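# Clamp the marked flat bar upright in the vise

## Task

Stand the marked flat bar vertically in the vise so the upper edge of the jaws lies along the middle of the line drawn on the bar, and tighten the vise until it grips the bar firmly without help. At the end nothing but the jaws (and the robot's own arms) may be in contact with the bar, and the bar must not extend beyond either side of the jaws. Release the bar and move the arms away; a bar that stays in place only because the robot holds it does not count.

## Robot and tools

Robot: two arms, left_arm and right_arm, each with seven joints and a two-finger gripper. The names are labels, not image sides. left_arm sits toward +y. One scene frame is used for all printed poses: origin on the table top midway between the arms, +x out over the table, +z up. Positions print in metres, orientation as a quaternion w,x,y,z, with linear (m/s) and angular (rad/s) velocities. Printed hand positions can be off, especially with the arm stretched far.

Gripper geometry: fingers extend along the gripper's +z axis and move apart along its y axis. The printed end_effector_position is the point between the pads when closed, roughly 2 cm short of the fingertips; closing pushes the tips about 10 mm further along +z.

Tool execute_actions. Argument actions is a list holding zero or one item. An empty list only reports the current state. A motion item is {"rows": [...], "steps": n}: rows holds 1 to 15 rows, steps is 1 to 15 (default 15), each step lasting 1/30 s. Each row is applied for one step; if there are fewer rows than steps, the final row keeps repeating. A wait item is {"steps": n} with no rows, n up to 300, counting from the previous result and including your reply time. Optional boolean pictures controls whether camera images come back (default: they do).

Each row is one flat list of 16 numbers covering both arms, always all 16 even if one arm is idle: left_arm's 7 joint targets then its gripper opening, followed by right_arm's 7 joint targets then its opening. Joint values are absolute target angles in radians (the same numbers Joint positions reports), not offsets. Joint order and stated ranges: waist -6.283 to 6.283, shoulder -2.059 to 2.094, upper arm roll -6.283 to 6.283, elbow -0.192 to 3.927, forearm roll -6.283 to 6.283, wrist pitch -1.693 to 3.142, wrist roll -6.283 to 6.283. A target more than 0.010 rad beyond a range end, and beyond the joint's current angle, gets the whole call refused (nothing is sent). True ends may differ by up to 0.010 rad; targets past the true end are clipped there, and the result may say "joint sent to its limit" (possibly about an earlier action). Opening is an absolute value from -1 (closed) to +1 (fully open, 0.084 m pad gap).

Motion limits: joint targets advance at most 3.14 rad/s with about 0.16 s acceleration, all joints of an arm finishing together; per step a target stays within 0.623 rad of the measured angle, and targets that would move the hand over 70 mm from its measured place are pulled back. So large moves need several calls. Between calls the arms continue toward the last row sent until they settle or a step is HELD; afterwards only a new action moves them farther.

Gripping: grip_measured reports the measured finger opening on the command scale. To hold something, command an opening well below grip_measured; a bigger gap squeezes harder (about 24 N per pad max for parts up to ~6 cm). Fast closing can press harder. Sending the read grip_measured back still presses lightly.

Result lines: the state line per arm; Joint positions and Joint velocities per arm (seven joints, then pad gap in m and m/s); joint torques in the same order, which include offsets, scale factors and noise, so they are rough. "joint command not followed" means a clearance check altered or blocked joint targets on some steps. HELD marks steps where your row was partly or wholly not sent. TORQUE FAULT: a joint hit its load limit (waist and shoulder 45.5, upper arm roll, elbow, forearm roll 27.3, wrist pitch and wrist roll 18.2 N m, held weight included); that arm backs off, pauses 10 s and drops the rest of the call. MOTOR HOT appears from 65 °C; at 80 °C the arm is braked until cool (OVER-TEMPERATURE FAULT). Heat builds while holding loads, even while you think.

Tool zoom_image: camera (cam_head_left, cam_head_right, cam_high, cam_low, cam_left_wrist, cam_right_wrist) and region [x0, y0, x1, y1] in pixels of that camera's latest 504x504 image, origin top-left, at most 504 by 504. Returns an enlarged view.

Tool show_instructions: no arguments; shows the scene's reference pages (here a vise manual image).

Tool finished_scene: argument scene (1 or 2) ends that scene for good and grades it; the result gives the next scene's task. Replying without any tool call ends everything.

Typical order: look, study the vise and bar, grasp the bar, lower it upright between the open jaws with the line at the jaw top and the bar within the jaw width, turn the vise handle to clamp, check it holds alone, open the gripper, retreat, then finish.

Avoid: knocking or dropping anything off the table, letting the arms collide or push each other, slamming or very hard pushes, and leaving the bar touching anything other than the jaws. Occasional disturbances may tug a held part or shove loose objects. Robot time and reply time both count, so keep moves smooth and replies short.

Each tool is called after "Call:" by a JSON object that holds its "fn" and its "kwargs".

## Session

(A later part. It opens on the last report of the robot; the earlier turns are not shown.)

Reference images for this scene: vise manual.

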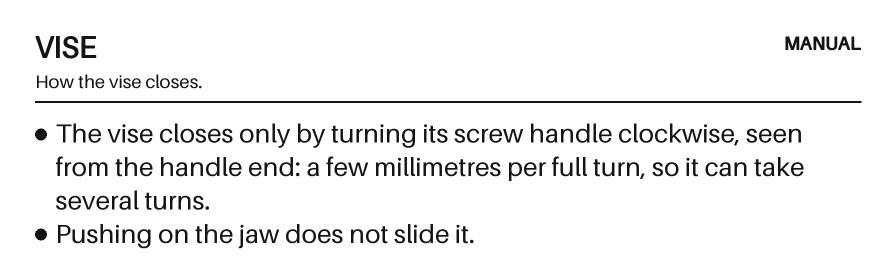

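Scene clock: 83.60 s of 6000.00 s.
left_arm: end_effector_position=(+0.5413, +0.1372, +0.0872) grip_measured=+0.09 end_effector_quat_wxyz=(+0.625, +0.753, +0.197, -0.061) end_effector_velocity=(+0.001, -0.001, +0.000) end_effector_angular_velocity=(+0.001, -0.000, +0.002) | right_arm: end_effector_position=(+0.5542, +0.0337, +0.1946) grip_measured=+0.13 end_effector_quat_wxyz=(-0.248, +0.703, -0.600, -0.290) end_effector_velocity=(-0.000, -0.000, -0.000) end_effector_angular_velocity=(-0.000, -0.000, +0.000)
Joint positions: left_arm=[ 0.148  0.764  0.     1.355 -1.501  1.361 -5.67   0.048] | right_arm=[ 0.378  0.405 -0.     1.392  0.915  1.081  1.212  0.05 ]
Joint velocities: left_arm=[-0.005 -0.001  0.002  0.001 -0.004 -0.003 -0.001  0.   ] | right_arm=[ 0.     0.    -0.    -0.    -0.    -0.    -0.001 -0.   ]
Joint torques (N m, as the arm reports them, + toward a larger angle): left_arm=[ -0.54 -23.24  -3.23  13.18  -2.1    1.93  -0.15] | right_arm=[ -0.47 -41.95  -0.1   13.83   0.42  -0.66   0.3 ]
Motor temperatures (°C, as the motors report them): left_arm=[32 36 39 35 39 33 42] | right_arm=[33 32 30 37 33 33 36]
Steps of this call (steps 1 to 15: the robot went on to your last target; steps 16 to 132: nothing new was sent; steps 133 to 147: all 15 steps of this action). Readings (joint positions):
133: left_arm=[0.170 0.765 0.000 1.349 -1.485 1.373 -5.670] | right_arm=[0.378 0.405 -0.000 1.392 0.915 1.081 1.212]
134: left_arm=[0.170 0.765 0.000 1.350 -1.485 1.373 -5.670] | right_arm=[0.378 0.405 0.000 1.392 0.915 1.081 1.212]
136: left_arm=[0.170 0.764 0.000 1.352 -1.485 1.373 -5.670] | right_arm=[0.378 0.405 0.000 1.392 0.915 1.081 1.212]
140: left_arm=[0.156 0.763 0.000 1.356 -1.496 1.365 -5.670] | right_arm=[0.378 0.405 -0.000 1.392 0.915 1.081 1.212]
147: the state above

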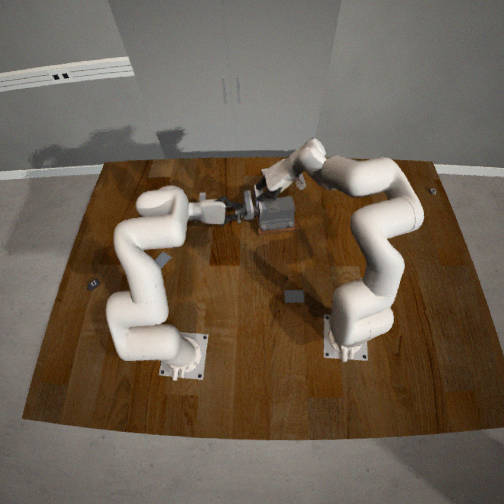

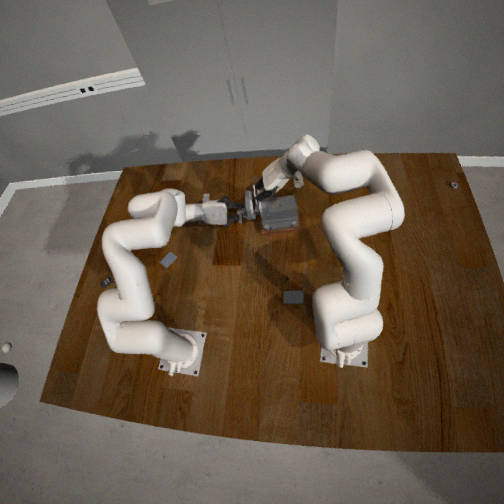

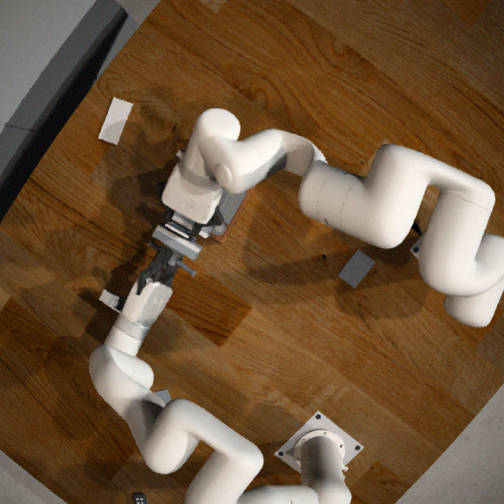

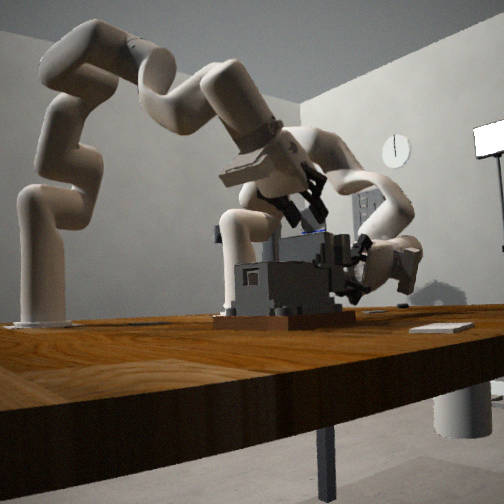

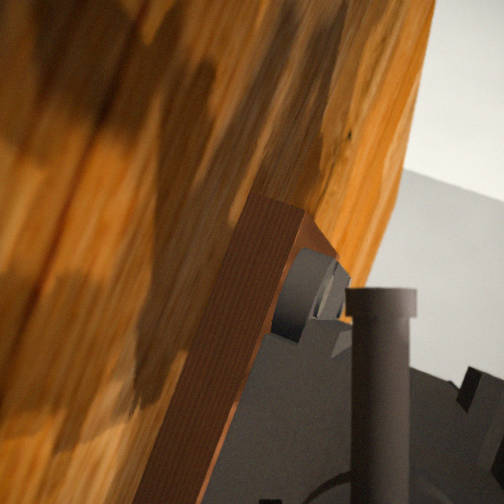

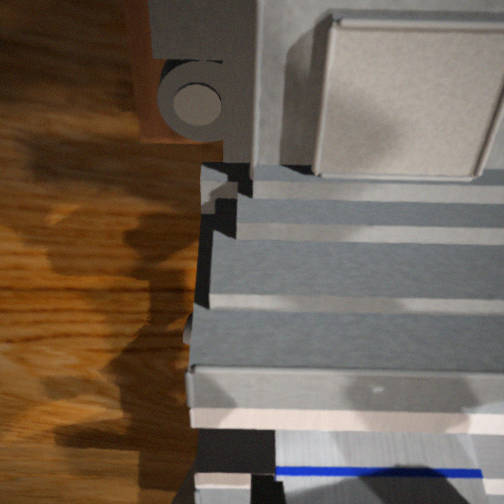

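Now touching from below; use middle height, go deeper, turn.

Call:
{"fn": "execute_actions", "kwargs": {"actions": [{"rows":[[0.138,0.768,0,1.354,-1.509,1.355,-3.8,0.1,0.370,0.411,0,1.3847,0.920,1.0724,1.201,-1]],"steps":15}], "pictures": false}}

Call:
{"fn": "execute_actions", "kwargs": {"actions": [{"steps":15}]}}

Scene clock: 86.57 s of 6000.00 s.
left_arm: end_effector_position=(+0.5419, +0.1329, +0.0863) grip_measured=+0.10 end_effector_quat_wxyz=(+0.582, +0.757, -0.177, +0.238) end_effector_velocity=(+0.008, -0.005, +0.015) end_effector_angular_velocity=(+0.407, -2.605, -0.564) | right_arm: end_effector_position=(+0.5564, +0.0288, +0.1887) grip_measured=+0.13 end_effector_quat_wxyz=(-0.249, +0.701, -0.603, -0.289) end_effector_velocity=(+0.001, -0.002, -0.002) end_effector_angular_velocity=(-0.001, +0.001, -0.003)
Joint positions: left_arm=[ 0.139  0.766  0.     1.356 -1.51   1.357 -4.698  0.048] | right_arm=[0.37  0.411 0.    1.385 0.92  1.072 1.201 0.05 ]
Joint velocities: left_arm=[-0.004 -0.013 -0.005  0.016 -0.007  0.003  2.668  0.001] | right_arm=[-0.001  0.001 -0.002 -0.002  0.    -0.001 -0.001 -0.   ]
Joint torques (N m, as the arm reports them, + toward a larger angle): left_arm=[ -2.32 -20.29  -4.79  11.76  -1.15   0.93   0.18] | right_arm=[  0.08 -41.61  -0.13  14.1    0.21  -0.69   0.39]
Motor temperatures (°C, as the motors report them): left_arm=[32 36 39 35 39 33 42] | right_arm=[33 33 30 37 33 33 36]
Steps of this call (steps 1 to 15: the robot went on to your last target; steps 16 to 74: nothing new was sent; steps 75 to 89: all 15 steps of this action). Readings (joint positions):
75: left_arm=[0.148 0.763 0.000 1.356 -1.502 1.361 -5.670] | right_arm=[0.378 0.405 0.000 1.392 0.915 1.081 1.212]
76: left_arm=[0.148 0.763 0.000 1.356 -1.502 1.361 -5.666] | right_arm=[0.377 0.405 0.000 1.391 0.916 1.080 1.211]
78: left_arm=[0.147 0.763 -0.000 1.356 -1.503 1.361 -5.620] | right_arm=[0.374 0.408 0.001 1.389 0.918 1.077 1.206]
82: left_arm=[0.143 0.764 -0.000 1.357 -1.507 1.358 -5.333] | right_arm=[0.370 0.411 -0.001 1.385 0.920 1.073 1.202]
89: the state above

Scene clock: 87.07 s of 6000.00 s.
left_arm: end_effector_position=(+0.5390, +0.1301, +0.0819) grip_measured=+0.09 end_effector_quat_wxyz=(+0.425, +0.609, -0.485, +0.461) end_effector_velocity=(+0.002, +0.000, +0.005) end_effector_angular_velocity=(+0.020, -0.135, -0.031) | right_arm: end_effector_position=(+0.5564, +0.0287, +0.1886) grip_measured=+0.13 end_effector_quat_wxyz=(-0.249, +0.701, -0.603, -0.289) end_effector_velocity=(-0.001, +0.001, -0.000) end_effector_angular_velocity=(-0.000, +0.001, +0.001)
Joint positions: left_arm=[ 0.136  0.771 -0.002  1.352 -1.508  1.353 -3.81   0.048] | right_arm=[0.37  0.411 0.    1.385 0.92  1.072 1.201 0.05 ]
Joint velocities: left_arm=[-0.    -0.006  0.001  0.004  0.003  0.003  0.129  0.001] | right_arm=[ 0.002  0.    -0.    -0.    -0.     0.     0.001 -0.   ]
Joint torques (N m, as the arm reports them, + toward a larger angle): left_arm=[  2.35 -21.52   2.06  13.47  -2.08  -0.14  -0.29] | right_arm=[ -0.16 -41.81  -0.06  14.02   0.38  -0.6    0.22]
Motor temperatures (°C, as the motors report them): left_arm=[32 36 39 35 39 33 42] | right_arm=[33 33 30 37 33 33 36]
Steps of this call (steps 1 to 15: the robot went on to your last target). Readings (joint positions):
1: left_arm=[0.139 0.766 0.000 1.356 -1.510 1.357 -4.608] | right_arm=[0.370 0.411 0.000 1.385 0.920 1.072 1.201]
2: left_arm=[0.139 0.765 0.000 1.357 -1.510 1.358 -4.519] | right_arm=[0.370 0.411 0.000 1.385 0.920 1.072 1.201]
4: left_arm=[0.139 0.764 -0.001 1.357 -1.510 1.359 -4.340] | right_arm=[0.370 0.411 0.000 1.385 0.920 1.072 1.201]
8: left_arm=[0.138 0.764 -0.002 1.355 -1.509 1.361 -4.006] | right_arm=[0.370 0.411 0.000 1.385 0.920 1.072 1.201]
15: the state above

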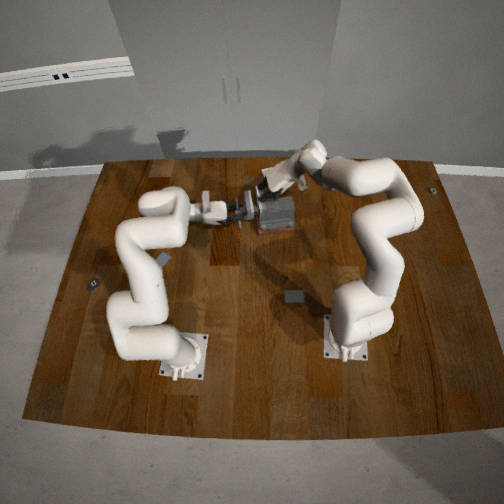

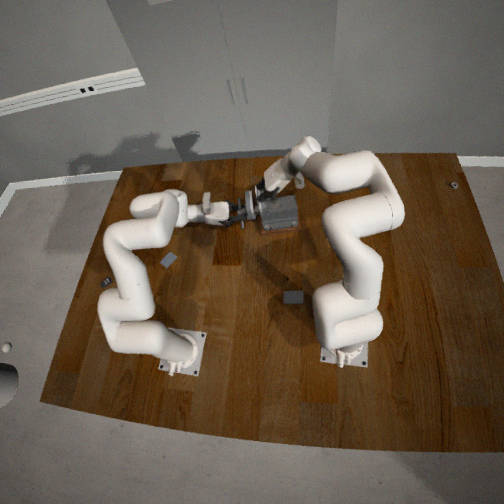

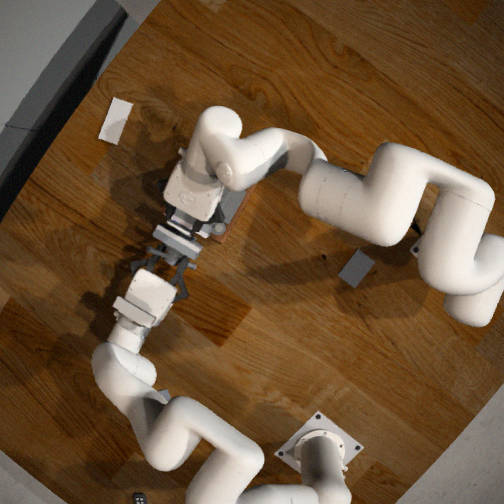

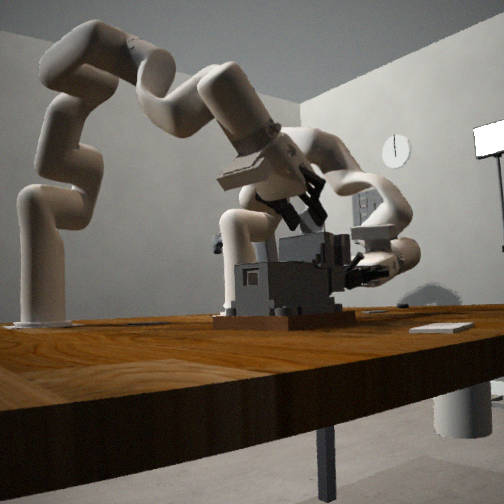

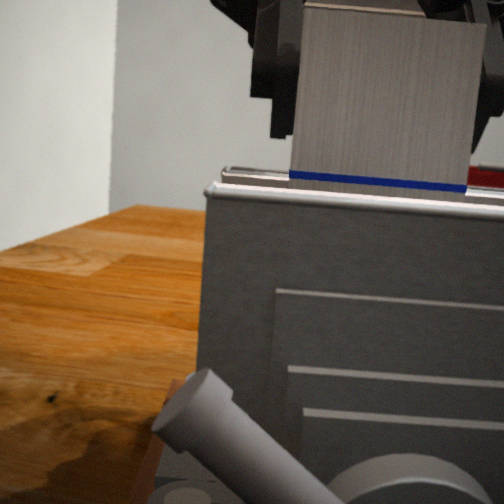

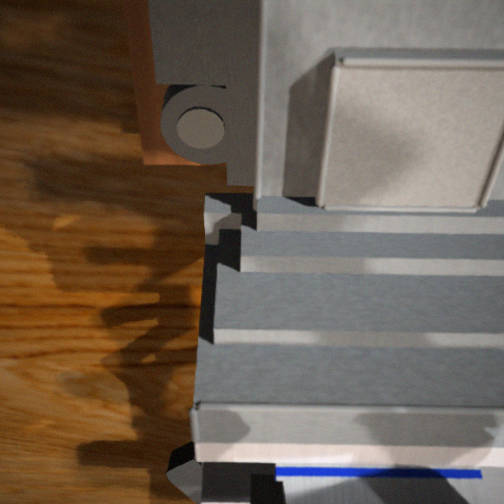

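Call:
{"fn": "execute_actions", "kwargs": {"actions": [{"rows":[[0.132,0.760,0,1.339,-1.513,1.352,2.5,0.1,0.370,0.411,0,1.3847,0.920,1.0724,1.201,-1]],"steps":15}], "pictures": false}}

Call:
{"fn": "execute_actions", "kwargs": {"actions": [{"steps":65}]}}

Scene clock: 90.80 s of 6000.00 s.
left_arm: end_effector_position=(+0.5396, +0.1323, +0.0845) grip_measured=+0.09 end_effector_quat_wxyz=(-0.154, -0.312, +0.715, -0.607) end_effector_velocity=(+0.003, -0.002, -0.000) end_effector_angular_velocity=(+0.431, -2.574, -0.570) | right_arm: end_effector_position=(+0.5564, +0.0287, +0.1886) grip_measured=+0.13 end_effector_quat_wxyz=(-0.249, +0.701, -0.603, -0.289) end_effector_velocity=(-0.000, +0.001, +0.000) end_effector_angular_velocity=(+0.000, +0.000, +0.000)
Joint positions: left_arm=[ 0.134  0.759  0.003  1.343 -1.514  1.349 -2.828  0.048] | right_arm=[0.37  0.411 0.    1.385 0.92  1.072 1.201 0.05 ]
Joint velocities: left_arm=[-0.005 -0.001 -0.002  0.002 -0.007 -0.014  2.669 -0.001] | right_arm=[ 0.001 -0.     0.     0.001  0.     0.     0.001 -0.   ]
Joint torques (N m, as the arm reports them, + toward a larger angle): left_arm=[  1.81 -24.49  -0.14  16.59  -3.88   0.1    0.09] | right_arm=[ -0.19 -42.08  -0.31  13.9    0.48  -0.57   0.3 ]
Motor temperatures (°C, as the motors report them): left_arm=[32 36 39 35 39 33 42] | right_arm=[33 33 30 37 33 33 36]
Steps of this call (steps 1 to 30: the robot went on to your last target; steps 31 to 97: nothing new was sent; steps 98 to 112: all 15 steps of this action). Readings (joint positions):
98: left_arm=[0.138 0.768 -0.000 1.354 -1.508 1.355 -3.800] | right_arm=[0.370 0.411 -0.000 1.385 0.920 1.072 1.201]
99: left_arm=[0.138 0.768 -0.000 1.354 -1.508 1.355 -3.796] | right_arm=[0.370 0.411 0.000 1.385 0.920 1.072 1.201]
101: left_arm=[0.138 0.767 -0.000 1.353 -1.509 1.356 -3.750] | right_arm=[0.370 0.411 -0.000 1.385 0.920 1.072 1.201]
105: left_arm=[0.136 0.759 -0.000 1.348 -1.510 1.360 -3.465] | right_arm=[0.370 0.411 -0.000 1.385 0.920 1.072 1.201]
112: the state above

Scene clock: 92.97 s of 6000.00 s.
left_arm: end_effector_position=(+0.5369, +0.1276, +0.0849) grip_measured=+0.09 end_effector_quat_wxyz=(+0.422, +0.605, -0.490, +0.465) end_effector_velocity=(-0.001, +0.000, -0.002) end_effector_angular_velocity=(+0.017, -0.102, -0.022) | right_arm: end_effector_position=(+0.5564, +0.0287, +0.1886) grip_measured=+0.13 end_effector_quat_wxyz=(-0.249, +0.701, -0.603, -0.289) end_effector_velocity=(+0.001, -0.000, +0.000) end_effector_angular_velocity=(+0.000, -0.001, -0.001)
Joint positions: left_arm=[ 0.131  0.759 -0.001  1.34  -1.513  1.353  2.491  0.048] | right_arm=[ 0.37   0.411 -0.     1.385  0.92   1.072  1.201  0.05 ]
Joint velocities: left_arm=[-0.     0.001  0.001 -0.002 -0.     0.     0.109  0.   ] | right_arm=[-0.001  0.     0.     0.001 -0.     0.    -0.    -0.   ]
Joint torques (N m, as the arm reports them, + toward a larger angle): left_arm=[ -1.44 -22.68  -5.11  11.84  -0.97   3.02  -0.32] | right_arm=[ -0.72 -42.22  -0.03  13.92   0.49  -0.69   0.11]
Motor temperatures (°C, as the motors report them): left_arm=[32 36 39 35 39 33 42] | right_arm=[33 33 30 37 33 33 36]
Steps of this call (steps 1 to 65: the robot went on to your last target). Readings (joint positions):
1: left_arm=[0.134 0.759 0.003 1.343 -1.515 1.349 -2.739] | right_arm=[0.370 0.411 -0.000 1.385 0.920 1.072 1.201]
2: left_arm=[0.134 0.759 0.003 1.343 -1.515 1.349 -2.649] | right_arm=[0.370 0.411 -0.000 1.385 0.920 1.072 1.201]
4: left_arm=[0.134 0.759 0.003 1.343 -1.515 1.349 -2.471] | right_arm=[0.370 0.411 0.000 1.385 0.920 1.072 1.201]
8: left_arm=[0.134 0.759 0.003 1.341 -1.514 1.349 -2.113] | right_arm=[0.370 0.411 -0.000 1.385 0.920 1.072 1.201]
65: the state above

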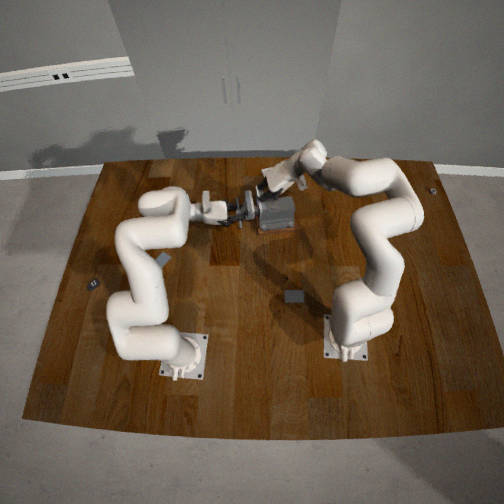

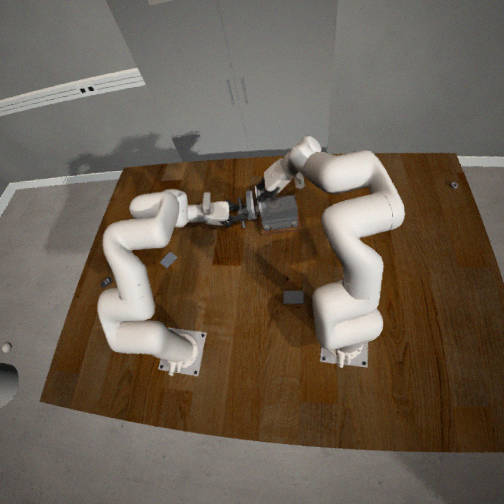

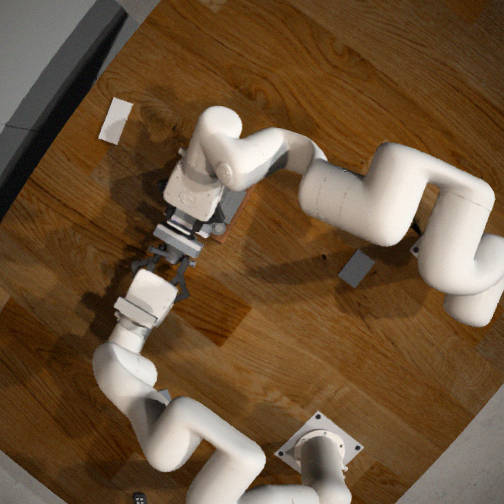

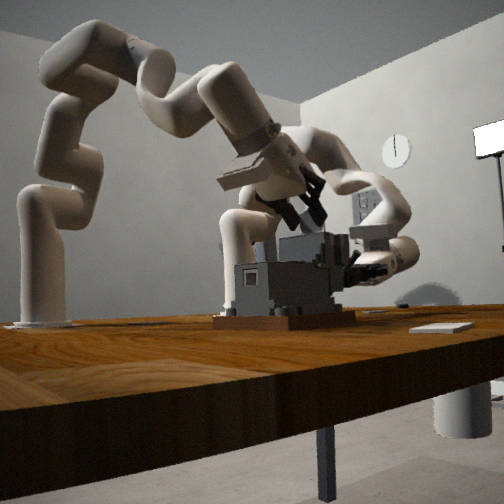

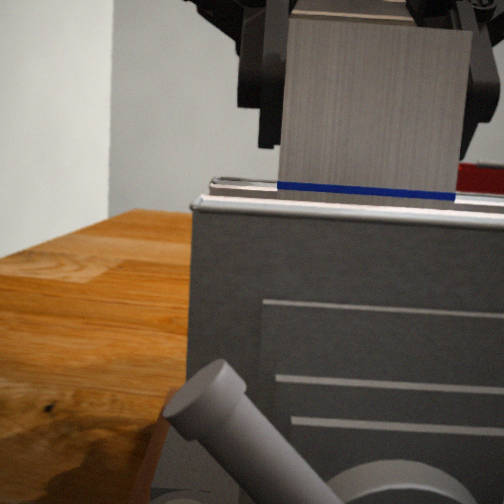

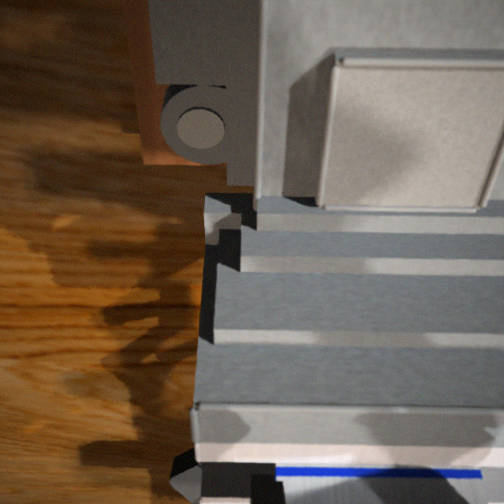

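Call:
{"fn": "execute_actions", "kwargs": {"actions": [{"rows":[[0.126,0.764,0,1.344,-1.517,1.349,6.2,0.1,0.366,0.413,0,1.3823,0.9215,1.0696,1.1975,-1]],"steps":15}], "pictures": false}}

Call:
{"fn": "execute_actions", "kwargs": {"actions": [{"steps":35}], "pictures": false}}

Call:
{"fn": "execute_actions", "kwargs": {"actions": [{"rows":[[0.18,0.764,0,1.344,-1.477,1.380,5.4,0.1,0.366,0.413,0,1.3823,0.9215,1.0696,1.1975,-1]],"steps":15}], "pictures": false}}

Call:
{"fn": "execute_actions", "kwargs": {"actions": [{"rows":[[0.18,0.764,0,1.344,-1.477,1.380,-4.05,0.1,0.366,0.413,0,1.3823,0.9215,1.0696,1.1975,-1]],"steps":15}], "pictures": false}}

Call:
{"fn": "execute_actions", "kwargs": {"actions": [{"steps":100}]}}

Scene clock: 100.33 s of 6000.00 s.
left_arm: end_effector_position=(+0.5380, +0.1277, +0.0830) grip_measured=+0.09 end_effector_quat_wxyz=(-0.152, -0.304, +0.717, -0.608) end_effector_velocity=(+0.003, +0.001, +0.004) end_effector_angular_velocity=(+0.397, -2.580, -0.566) | right_arm: end_effector_position=(+0.5573, +0.0265, +0.1866) grip_measured=+0.13 end_effector_quat_wxyz=(-0.250, +0.699, -0.604, -0.289) end_effector_velocity=(+0.000, -0.001, -0.001) end_effector_angular_velocity=(-0.001, +0.001, -0.003)
Joint positions: left_arm=[ 0.128  0.764  0.002  1.343 -1.517  1.35   3.472  0.048] | right_arm=[0.366 0.413 0.    1.382 0.922 1.07  1.198 0.05 ]
Joint velocities: left_arm=[ 0.002  0.001  0.001  0.007 -0.007  0.009  2.668  0.002] | right_arm=[-0.001 -0.    -0.002 -0.001 -0.    -0.001  0.    -0.   ]
Joint torques (N m, as the arm reports them, + toward a larger angle): left_arm=[ -4.92 -22.64  -9.08  11.98  -0.68   1.89   0.05] | right_arm=[ -1.12 -41.69  -0.83  13.6    0.14  -0.63   0.29]
Motor temperatures (°C, as the motors report them): left_arm=[32 36 39 35 39 33 42] | right_arm=[33 33 30 37 33 33 36]
Steps of this call (steps 1 to 30: the robot went on to your last target; steps 31 to 206: nothing new was sent; steps 207 to 221: all 15 steps of this action). Readings (joint positions):
207: left_arm=[0.132 0.760 -0.000 1.339 -1.513 1.352 2.500] | right_arm=[0.370 0.411 0.000 1.385 0.920 1.072 1.201]
208: left_arm=[0.132 0.760 0.000 1.339 -1.513 1.352 2.504] | right_arm=[0.370 0.411 0.000 1.385 0.920 1.072 1.200]
210: left_arm=[0.132 0.761 0.000 1.339 -1.513 1.351 2.550] | right_arm=[0.368 0.412 0.000 1.384 0.921 1.071 1.199]
214: left_arm=[0.130 0.763 0.002 1.341 -1.515 1.349 2.836] | right_arm=[0.366 0.413 0.000 1.382 0.922 1.070 1.198]
221: the state above

Scene clock: 101.50 s of 6000.00 s.
left_arm: end_effector_position=(+0.5380, +0.1253, +0.0840) grip_measured=+0.09 end_effector_quat_wxyz=(+0.563, +0.637, +0.447, -0.278) end_effector_velocity=(-0.000, +0.001, -0.001) end_effector_angular_velocity=(+0.027, -0.155, -0.032) | right_arm: end_effector_position=(+0.5574, +0.0263, +0.1865) grip_measured=+0.13 end_effector_quat_wxyz=(-0.250, +0.699, -0.605, -0.288) end_effector_velocity=(-0.001, +0.000, -0.001) end_effector_angular_velocity=(-0.000, +0.002, -0.000)
Joint positions: left_arm=[ 0.126  0.763 -0.001  1.345 -1.517  1.35   6.187  0.048] | right_arm=[0.366 0.413 0.    1.382 0.921 1.07  1.198 0.05 ]
Joint velocities: left_arm=[ 0.001  0.     0.001 -0.001  0.    -0.002  0.162  0.   ] | right_arm=[ 0.001  0.     0.    -0.001  0.     0.     0.001  0.   ]
Joint torques (N m, as the arm reports them, + toward a larger angle): left_arm=[ -4.43 -23.09  -7.97  11.07  -0.12   3.42  -0.34] | right_arm=[ -1.27 -41.84  -1.2   14.01   0.28  -0.85   0.27]
Motor temperatures (°C, as the motors report them): left_arm=[32 36 39 35 39 33 42] | right_arm=[33 33 30 37 33 33 36]
Steps of this call (steps 1 to 35: the robot went on to your last target). Readings (joint positions):
1: left_arm=[0.128 0.763 0.002 1.343 -1.517 1.350 3.561] | right_arm=[0.366 0.413 0.000 1.382 0.922 1.070 1.198]
2: left_arm=[0.128 0.763 0.002 1.343 -1.517 1.350 3.651] | right_arm=[0.366 0.413 0.000 1.382 0.922 1.070 1.198]
4: left_arm=[0.128 0.763 0.002 1.344 -1.517 1.350 3.830] | right_arm=[0.366 0.413 0.000 1.382 0.922 1.070 1.198]
8: left_arm=[0.127 0.763 0.002 1.345 -1.517 1.349 4.187] | right_arm=[0.366 0.413 0.000 1.382 0.922 1.070 1.198]
35: the state above

Scene clock: 102.00 s of 6000.00 s.
left_arm: end_effector_position=(+0.5357, +0.1518, +0.0838) grip_measured=+0.09 end_effector_quat_wxyz=(+0.423, +0.426, +0.650, -0.465) end_effector_velocity=(-0.003, -0.008, +0.005) end_effector_angular_velocity=(-0.098, +0.505, +0.086) | right_arm: end_effector_position=(+0.5574, +0.0263, +0.1865) grip_measured=+0.13 end_effector_quat_wxyz=(-0.250, +0.699, -0.605, -0.288) end_effector_velocity=(+0.000, -0.000, +0.000) end_effector_angular_velocity=(+0.001, -0.002, +0.000)
Joint positions: left_arm=[ 0.179  0.764  0.     1.344 -1.478  1.379  5.439  0.048] | right_arm=[ 0.366  0.413 -0.     1.382  0.921  1.07   1.197  0.05 ]
Joint velocities: left_arm=[ 0.008 -0.    -0.02   0.005  0.013  0.013 -0.529 -0.   ] | right_arm=[-0.    -0.    -0.     0.     0.     0.    -0.001 -0.   ]
Joint torques (N m, as the arm reports them, + toward a larger angle): left_arm=[ -1.09 -21.96  -3.16  11.21  -1.17   1.81   0.43] | right_arm=[ -1.15 -41.77  -1.06  14.02   0.19  -0.86   0.34]
Motor temperatures (°C, as the motors report them): left_arm=[32 36 39 35 39 33 42] | right_arm=[33 33 30 37 33 33 36]
Steps of this call (steps 1 to 15: all 15 steps of this action). Readings (joint positions):
1: left_arm=[0.126 0.763 -0.001 1.345 -1.517 1.350 6.191] | right_arm=[0.366 0.413 0.000 1.382 0.921 1.070 1.198]
2: left_arm=[0.126 0.763 -0.001 1.345 -1.517 1.350 6.191] | right_arm=[0.366 0.413 0.000 1.382 0.921 1.070 1.197]
4: left_arm=[0.129 0.763 -0.002 1.344 -1.514 1.353 6.152] | right_arm=[0.366 0.413 -0.000 1.382 0.921 1.070 1.197]
8: left_arm=[0.150 0.763 -0.005 1.344 -1.497 1.368 5.874] | right_arm=[0.366 0.413 -0.000 1.382 0.921 1.070 1.197]
15: the state above

Scene clock: 102.50 s of 6000.00 s.
left_arm: end_effector_position=(+0.5350, +0.1518, +0.0839) grip_measured=+0.09 end_effector_quat_wxyz=(+0.144, +0.059, +0.775, -0.612) end_effector_velocity=(-0.012, -0.003, -0.002) end_effector_angular_velocity=(-0.425, +2.596, +0.538) | right_arm: end_effector_position=(+0.5574, +0.0263, +0.1865) grip_measured=+0.13 end_effector_quat_wxyz=(-0.250, +0.699, -0.605, -0.288) end_effector_velocity=(+0.000, -0.000, -0.000) end_effector_angular_velocity=(-0.000, -0.001, +0.000)
Joint positions: left_arm=[ 0.18   0.764 -0.     1.343 -1.476  1.381  4.428  0.048] | right_arm=[ 0.366  0.413 -0.     1.382  0.921  1.07   1.197  0.05 ]
Joint velocities: left_arm=[ 0.003 -0.001 -0.002 -0.023  0.007  0.024 -2.665  0.001] | right_arm=[-0.001  0.    -0.    -0.001  0.    -0.001 -0.002 -0.   ]
Joint torques (N m, as the arm reports them, + toward a larger angle): left_arm=[ -0.49 -21.39  -2.7   13.    -2.25   0.49  -0.66] | right_arm=[ -1.68 -42.02  -0.81  14.05   0.05  -0.84   0.47]
Motor temperatures (°C, as the motors report them): left_arm=[32 36 39 35 39 33 42] | right_arm=[33 33 30 37 33 33 36]
Steps of this call (steps 1 to 15: all 15 steps of this action). Readings (joint positions):
1: left_arm=[0.179 0.764 -0.000 1.344 -1.478 1.380 5.425] | right_arm=[0.366 0.413 -0.000 1.382 0.921 1.070 1.197]
2: left_arm=[0.179 0.764 -0.001 1.344 -1.477 1.380 5.412] | right_arm=[0.366 0.413 -0.000 1.382 0.921 1.070 1.197]
4: left_arm=[0.179 0.764 -0.001 1.344 -1.477 1.380 5.357] | right_arm=[0.366 0.413 -0.000 1.382 0.921 1.070 1.197]
8: left_arm=[0.180 0.764 -0.000 1.344 -1.477 1.380 5.064] | right_arm=[0.366 0.413 -0.000 1.382 0.921 1.070 1.197]
15: the state above

Scene clock: 105.83 s of 6000.00 s.
left_arm: end_effector_position=(+0.5356, +0.1518, +0.0839) grip_measured=+0.09 end_effector_quat_wxyz=(+0.477, +0.661, -0.409, +0.410) end_effector_velocity=(+0.001, +0.005, -0.000) end_effector_angular_velocity=(-0.014, +0.113, +0.032) | right_arm: end_effector_position=(+0.5574, +0.0263, +0.1865) grip_measured=+0.13 end_effector_quat_wxyz=(-0.250, +0.699, -0.605, -0.288) end_effector_velocity=(-0.000, +0.001, +0.001) end_effector_angular_velocity=(+0.001, -0.002, +0.003)
Joint positions: left_arm=[ 0.18   0.764 -0.     1.344 -1.477  1.38  -4.04   0.048] | right_arm=[ 0.366  0.413 -0.     1.382  0.921  1.07   1.198  0.05 ]
Joint velocities: left_arm=[ 0.005 -0.001  0.005  0.001  0.001 -0.    -0.118  0.   ] | right_arm=[ 0.002 -0.     0.     0.001  0.    -0.    -0.001 -0.   ]
Joint torques (N m, as the arm reports them, + toward a larger angle): left_arm=[ -0.34 -22.43  -2.61  11.08  -1.01   1.67  -0.06] | right_arm=[ -1.48 -42.05  -0.89  13.9    0.14  -0.68   0.31]
Motor temperatures (°C, as the motors report them): left_arm=[32 36 39 35 39 33 42] | right_arm=[33 33 30 37 33 33 36]
Steps of this call (steps 1 to 100: the robot went on to your last target). Readings (joint positions):
1: left_arm=[0.180 0.764 -0.000 1.343 -1.476 1.382 4.339] | right_arm=[0.366 0.413 -0.000 1.382 0.921 1.070 1.197]
2: left_arm=[0.180 0.764 -0.000 1.343 -1.476 1.382 4.250] | right_arm=[0.366 0.413 -0.000 1.382 0.921 1.070 1.197]
4: left_arm=[0.180 0.764 -0.000 1.343 -1.476 1.381 4.071] | right_arm=[0.366 0.413 -0.000 1.382 0.921 1.070 1.197]
8: left_arm=[0.181 0.763 0.001 1.345 -1.477 1.380 3.713] | right_arm=[0.366 0.413 -0.000 1.382 0.921 1.070 1.197]
100: the state above

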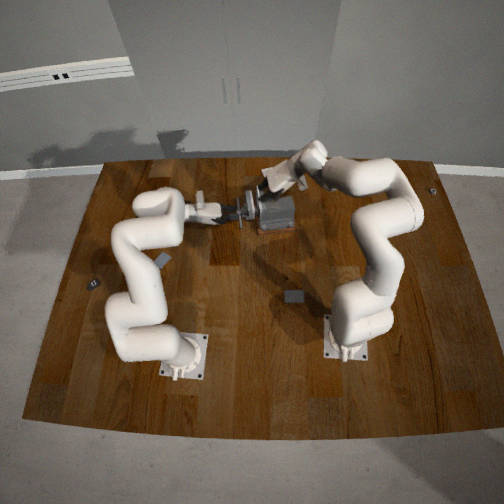

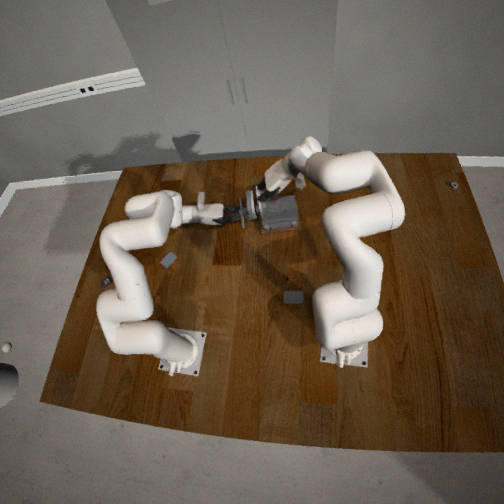

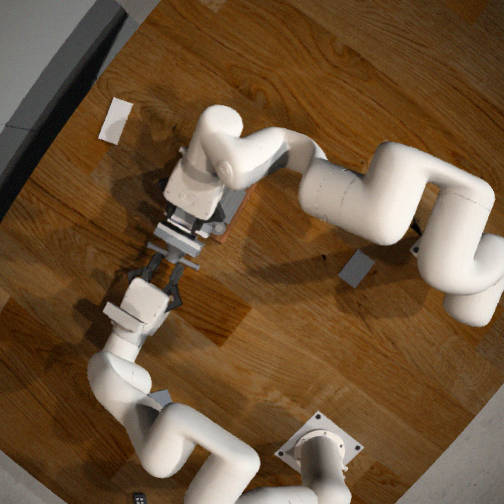

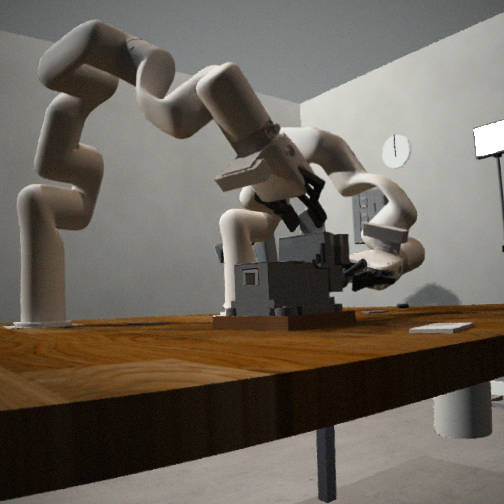

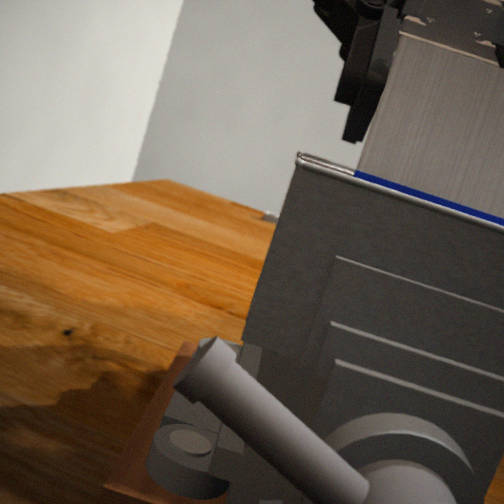

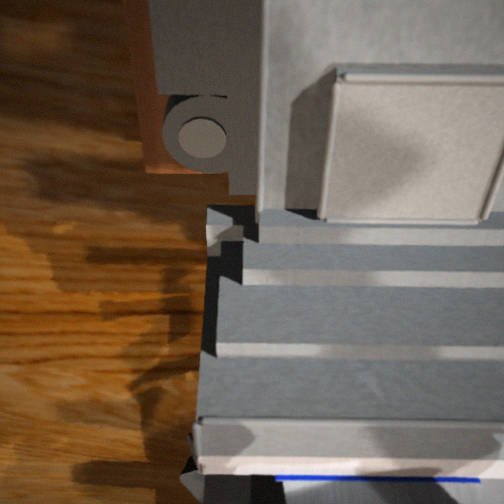

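Call:
{"fn": "execute_actions", "kwargs": {"actions": [{"rows":[[0.18,0.764,0,1.344,-1.477,1.380,-4.98,0.1,0.367,0.414,0,1.3811,0.9223,1.0682,1.1957,-1]],"steps":15}], "pictures": false}}

Call:
{"fn": "execute_actions", "kwargs": {"actions": [{"rows":[[0.133,0.764,0,1.344,-1.512,1.353,-4.98,0.1,0.367,0.414,0,1.3811,0.9223,1.0682,1.1957,-1]],"steps":15}], "pictures": false}}

Scene clock: 111.97 s of 6000.00 s.
left_arm: end_effector_position=(+0.5357, +0.1521, +0.0839) grip_measured=+0.09 end_effector_quat_wxyz=(+0.605, +0.772, -0.093, +0.172) end_effector_velocity=(-0.000, +0.000, -0.001) end_effector_angular_velocity=(-0.152, +0.962, +0.209) | right_arm: end_effector_position=(+0.5572, +0.0266, +0.1856) grip_measured=+0.13 end_effector_quat_wxyz=(-0.249, +0.700, -0.604, -0.288) end_effector_velocity=(-0.001, -0.000, -0.001) end_effector_angular_velocity=(-0.000, +0.001, +0.001)
Joint positions: left_arm=[ 0.18   0.764  0.     1.344 -1.477  1.38  -4.907  0.048] | right_arm=[ 0.367  0.414 -0.     1.381  0.922  1.068  1.196  0.05 ]
Joint velocities: left_arm=[ 0.     0.002  0.001 -0.    -0.    -0.    -0.994  0.   ] | right_arm=[-0.     0.     0.    -0.001 -0.     0.    -0.001 -0.   ]
Joint torques (N m, as the arm reports them, + toward a larger angle): left_arm=[ -0.55 -22.31  -2.74  11.66  -1.33   1.84   0.67] | right_arm=[ -1.02 -41.72  -0.72  13.65   0.28  -0.65   0.27]
Motor temperatures (°C, as the motors report them): left_arm=[32 36 39 35 39 33 42] | right_arm=[33 33 30 37 33 33 36]
Steps of this call (steps 1 to 30: the robot went on to your last target; steps 31 to 169: nothing new was sent; steps 170 to 184: all 15 steps of this action). Readings (joint positions):
170: left_arm=[0.180 0.764 0.000 1.344 -1.477 1.380 -4.050] | right_arm=[0.366 0.413 -0.000 1.382 0.922 1.070 1.197]
171: left_arm=[0.180 0.764 -0.000 1.344 -1.477 1.380 -4.054] | right_arm=[0.366 0.413 -0.000 1.382 0.922 1.069 1.197]
173: left_arm=[0.180 0.764 -0.000 1.344 -1.477 1.380 -4.100] | right_arm=[0.366 0.413 -0.000 1.382 0.922 1.069 1.197]
177: left_arm=[0.180 0.764 -0.000 1.344 -1.477 1.380 -4.387] | right_arm=[0.367 0.414 -0.000 1.381 0.922 1.068 1.196]
184: the state above

Scene clock: 112.47 s of 6000.00 s.
left_arm: end_effector_position=(+0.5376, +0.1294, +0.0836) grip_measured=+0.09 end_effector_quat_wxyz=(+0.610, +0.775, -0.067, +0.150) end_effector_velocity=(+0.000, -0.001, -0.000) end_effector_angular_velocity=(-0.000, +0.003, +0.003) | right_arm: end_effector_position=(+0.5571, +0.0267, +0.1855) grip_measured=+0.13 end_effector_quat_wxyz=(-0.249, +0.700, -0.604, -0.288) end_effector_velocity=(-0.000, +0.000, +0.000) end_effector_angular_velocity=(+0.000, -0.001, +0.001)
Joint positions: left_arm=[ 0.133  0.764  0.     1.344 -1.512  1.354 -4.98   0.048] | right_arm=[ 0.367  0.414 -0.     1.381  0.922  1.068  1.196  0.05 ]
Joint velocities: left_arm=[-0.002 -0.     0.    -0.001 -0.003 -0.003 -0.003  0.   ] | right_arm=[ 0.    -0.001 -0.     0.    -0.     0.    -0.001 -0.   ]
Joint torques (N m, as the arm reports them, + toward a larger angle): left_arm=[  0.05 -21.42  -1.66  11.74  -1.09   1.23  -0.15] | right_arm=[ -1.02 -42.15  -0.88  13.78   0.24  -0.52   0.37]
Motor temperatures (°C, as the motors report them): left_arm=[32 36 39 35 39 33 42] | right_arm=[33 33 30 37 33 33 36]
Steps of this call (steps 1 to 15: all 15 steps of this action). Readings (joint positions):
1: left_arm=[0.180 0.764 0.000 1.344 -1.477 1.380 -4.933] | right_arm=[0.367 0.414 -0.000 1.381 0.922 1.068 1.196]
2: left_arm=[0.177 0.764 0.001 1.344 -1.480 1.378 -4.950] | right_arm=[0.367 0.414 -0.000 1.381 0.922 1.068 1.196]
4: left_arm=[0.160 0.764 0.003 1.344 -1.493 1.367 -4.967] | right_arm=[0.367 0.414 -0.000 1.381 0.922 1.068 1.196]
8: left_arm=[0.136 0.764 -0.003 1.344 -1.508 1.357 -4.977] | right_arm=[0.367 0.414 -0.000 1.381 0.922 1.068 1.196]
15: the state above

Call:
{"fn": "execute_actions", "kwargs": {"actions": [{"rows":[[0.129,0.764,0,1.344,-1.515,1.351,2.3,0.1,0.367,0.414,0,1.3811,0.9223,1.0682,1.1957,-1]],"steps":15}], "pictures": false}}

Call:
{"fn": "execute_actions", "kwargs": {"actions": [{"steps":78}]}}

Call:
{"fn": "zoom_image", "kwargs": {"camera": "cam_high", "region": [130,200,230,290]}}

Scene clock: 115.80 s of 6000.00 s.
left_arm: end_effector_position=(+0.5373, +0.1279, +0.0817) grip_measured=+0.09 end_effector_quat_wxyz=(+0.469, +0.656, -0.421, +0.416) end_effector_velocity=(-0.003, +0.013, -0.021) end_effector_angular_velocity=(+0.434, -2.540, -0.548) | right_arm: end_effector_position=(+0.5571, +0.0267, +0.1855) grip_measured=+0.13 end_effector_quat_wxyz=(-0.249, +0.700, -0.604, -0.288) end_effector_velocity=(-0.000, +0.000, -0.000) end_effector_angular_velocity=(-0.000, -0.001, +0.001)
Joint positions: left_arm=[ 0.129  0.765  0.001  1.343 -1.514  1.349 -4.007  0.048] | right_arm=[ 0.367  0.414 -0.     1.381  0.922  1.068  1.196  0.05 ]
Joint velocities: left_arm=[ 0.001  0.017  0.019 -0.013  0.003 -0.023  2.664  0.   ] | right_arm=[ 0.    -0.     0.    -0.001 -0.    -0.001 -0.001 -0.   ]
Joint torques (N m, as the arm reports them, + toward a larger angle): left_arm=[ -0.19 -23.88  -4.44  12.14  -1.72   2.85  -0.05] | right_arm=[ -1.25 -41.6   -0.61  13.63   0.    -0.71   0.38]
Motor temperatures (°C, as the motors report them): left_arm=[32 36 39 35 39 33 42] | right_arm=[33 33 30 37 33 33 36]
Steps of this call (steps 1 to 15: the robot went on to your last target; steps 16 to 85: nothing new was sent; steps 86 to 100: all 15 steps of this action). Readings (joint positions):
86: left_arm=[0.133 0.764 -0.000 1.344 -1.512 1.353 -4.980] | right_arm=[0.367 0.414 -0.000 1.381 0.922 1.068 1.196]
87: left_arm=[0.133 0.764 -0.000 1.344 -1.512 1.353 -4.976] | right_arm=[0.367 0.414 -0.000 1.381 0.922 1.068 1.196]
89: left_arm=[0.133 0.764 0.000 1.345 -1.513 1.352 -4.930] | right_arm=[0.367 0.414 -0.000 1.381 0.922 1.068 1.196]
93: left_arm=[0.131 0.764 0.000 1.344 -1.514 1.352 -4.644] | right_arm=[0.367 0.414 -0.000 1.381 0.922 1.068 1.196]
100: the state above

Scene clock: 118.40 s of 6000.00 s.
left_arm: end_effector_position=(+0.5381, +0.1280, +0.0829) grip_measured=+0.09 end_effector_quat_wxyz=(+0.464, +0.651, -0.428, +0.422) end_effector_velocity=(-0.000, -0.000, +0.001) end_effector_angular_velocity=(+0.005, -0.042, -0.010) | right_arm: end_effector_position=(+0.5571, +0.0267, +0.1855) grip_measured=+0.13 end_effector_quat_wxyz=(-0.249, +0.700, -0.604, -0.288) end_effector_velocity=(-0.001, +0.000, -0.001) end_effector_angular_velocity=(-0.001, +0.002, +0.001)
Joint positions: left_arm=[ 0.129  0.764  0.001  1.344 -1.515  1.35   2.296  0.048] | right_arm=[0.367 0.414 0.    1.381 0.922 1.068 1.196 0.05 ]
Joint velocities: left_arm=[ 0.    -0.001 -0.    -0.     0.     0.002  0.043 -0.   ] | right_arm=[ 0.001  0.    -0.    -0.001 -0.     0.     0.    -0.   ]
Joint torques (N m, as the arm reports them, + toward a larger angle): left_arm=[ -2.83 -23.69  -6.5   12.76  -1.43   3.28   0.08] | right_arm=[ -1.54 -41.8   -0.65  13.44   0.19  -0.5    0.13]
Motor temperatures (°C, as the motors report them): left_arm=[32 36 39 35 39 33 42] | right_arm=[33 33 30 37 33 33 36]
Steps of this call (steps 1 to 78: the robot went on to your last target). Readings (joint positions):
1: left_arm=[0.129 0.766 0.001 1.342 -1.515 1.349 -3.918] | right_arm=[0.367 0.414 -0.000 1.381 0.922 1.068 1.196]
2: left_arm=[0.129 0.766 0.001 1.343 -1.515 1.349 -3.829] | right_arm=[0.367 0.414 -0.000 1.381 0.922 1.068 1.196]
4: left_arm=[0.130 0.765 0.002 1.343 -1.515 1.349 -3.650] | right_arm=[0.367 0.414 -0.000 1.381 0.922 1.068 1.196]
8: left_arm=[0.130 0.764 0.001 1.344 -1.515 1.350 -3.292] | right_arm=[0.367 0.414 -0.000 1.381 0.922 1.068 1.196]
78: the state above

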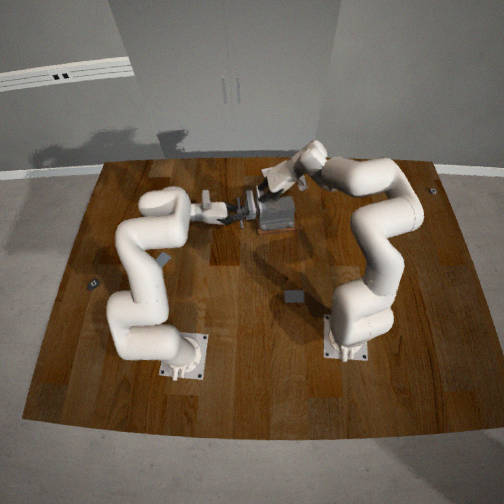

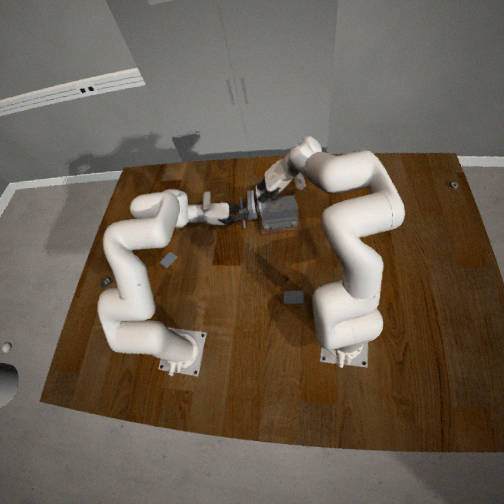

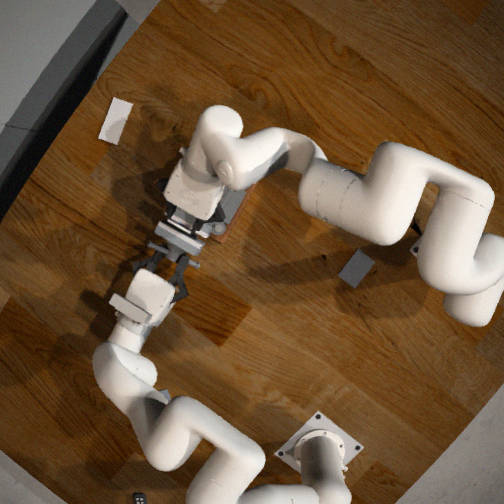

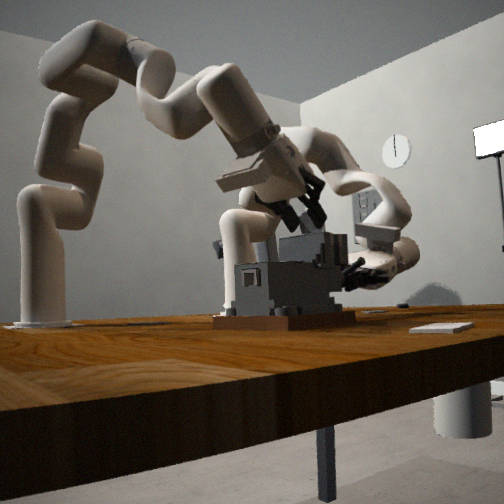

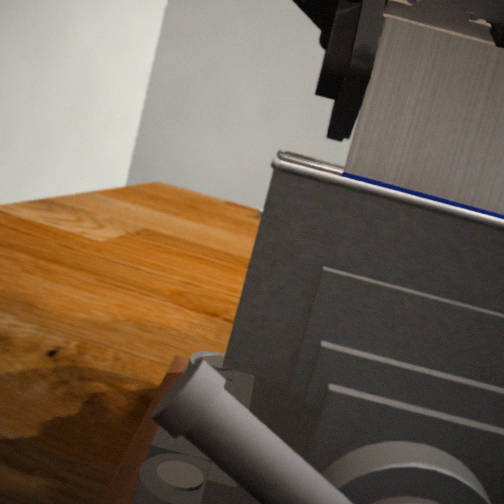

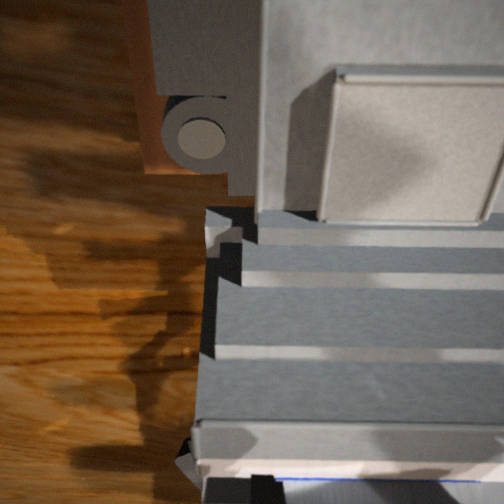

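Region (130, 200, 230, 290) of cam_high's 504x504 image, scaled by 5.040, with more detail than that image has; it fills the top 454 rows of this view, and the rest is white.

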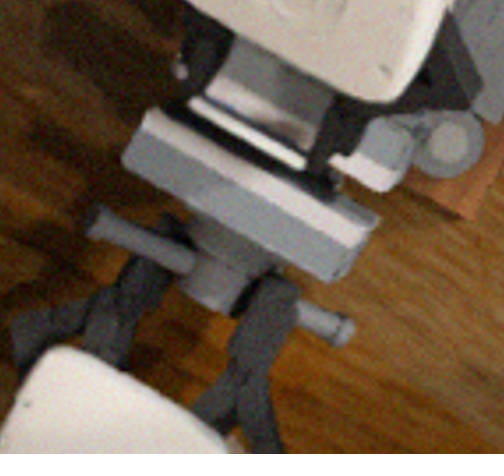

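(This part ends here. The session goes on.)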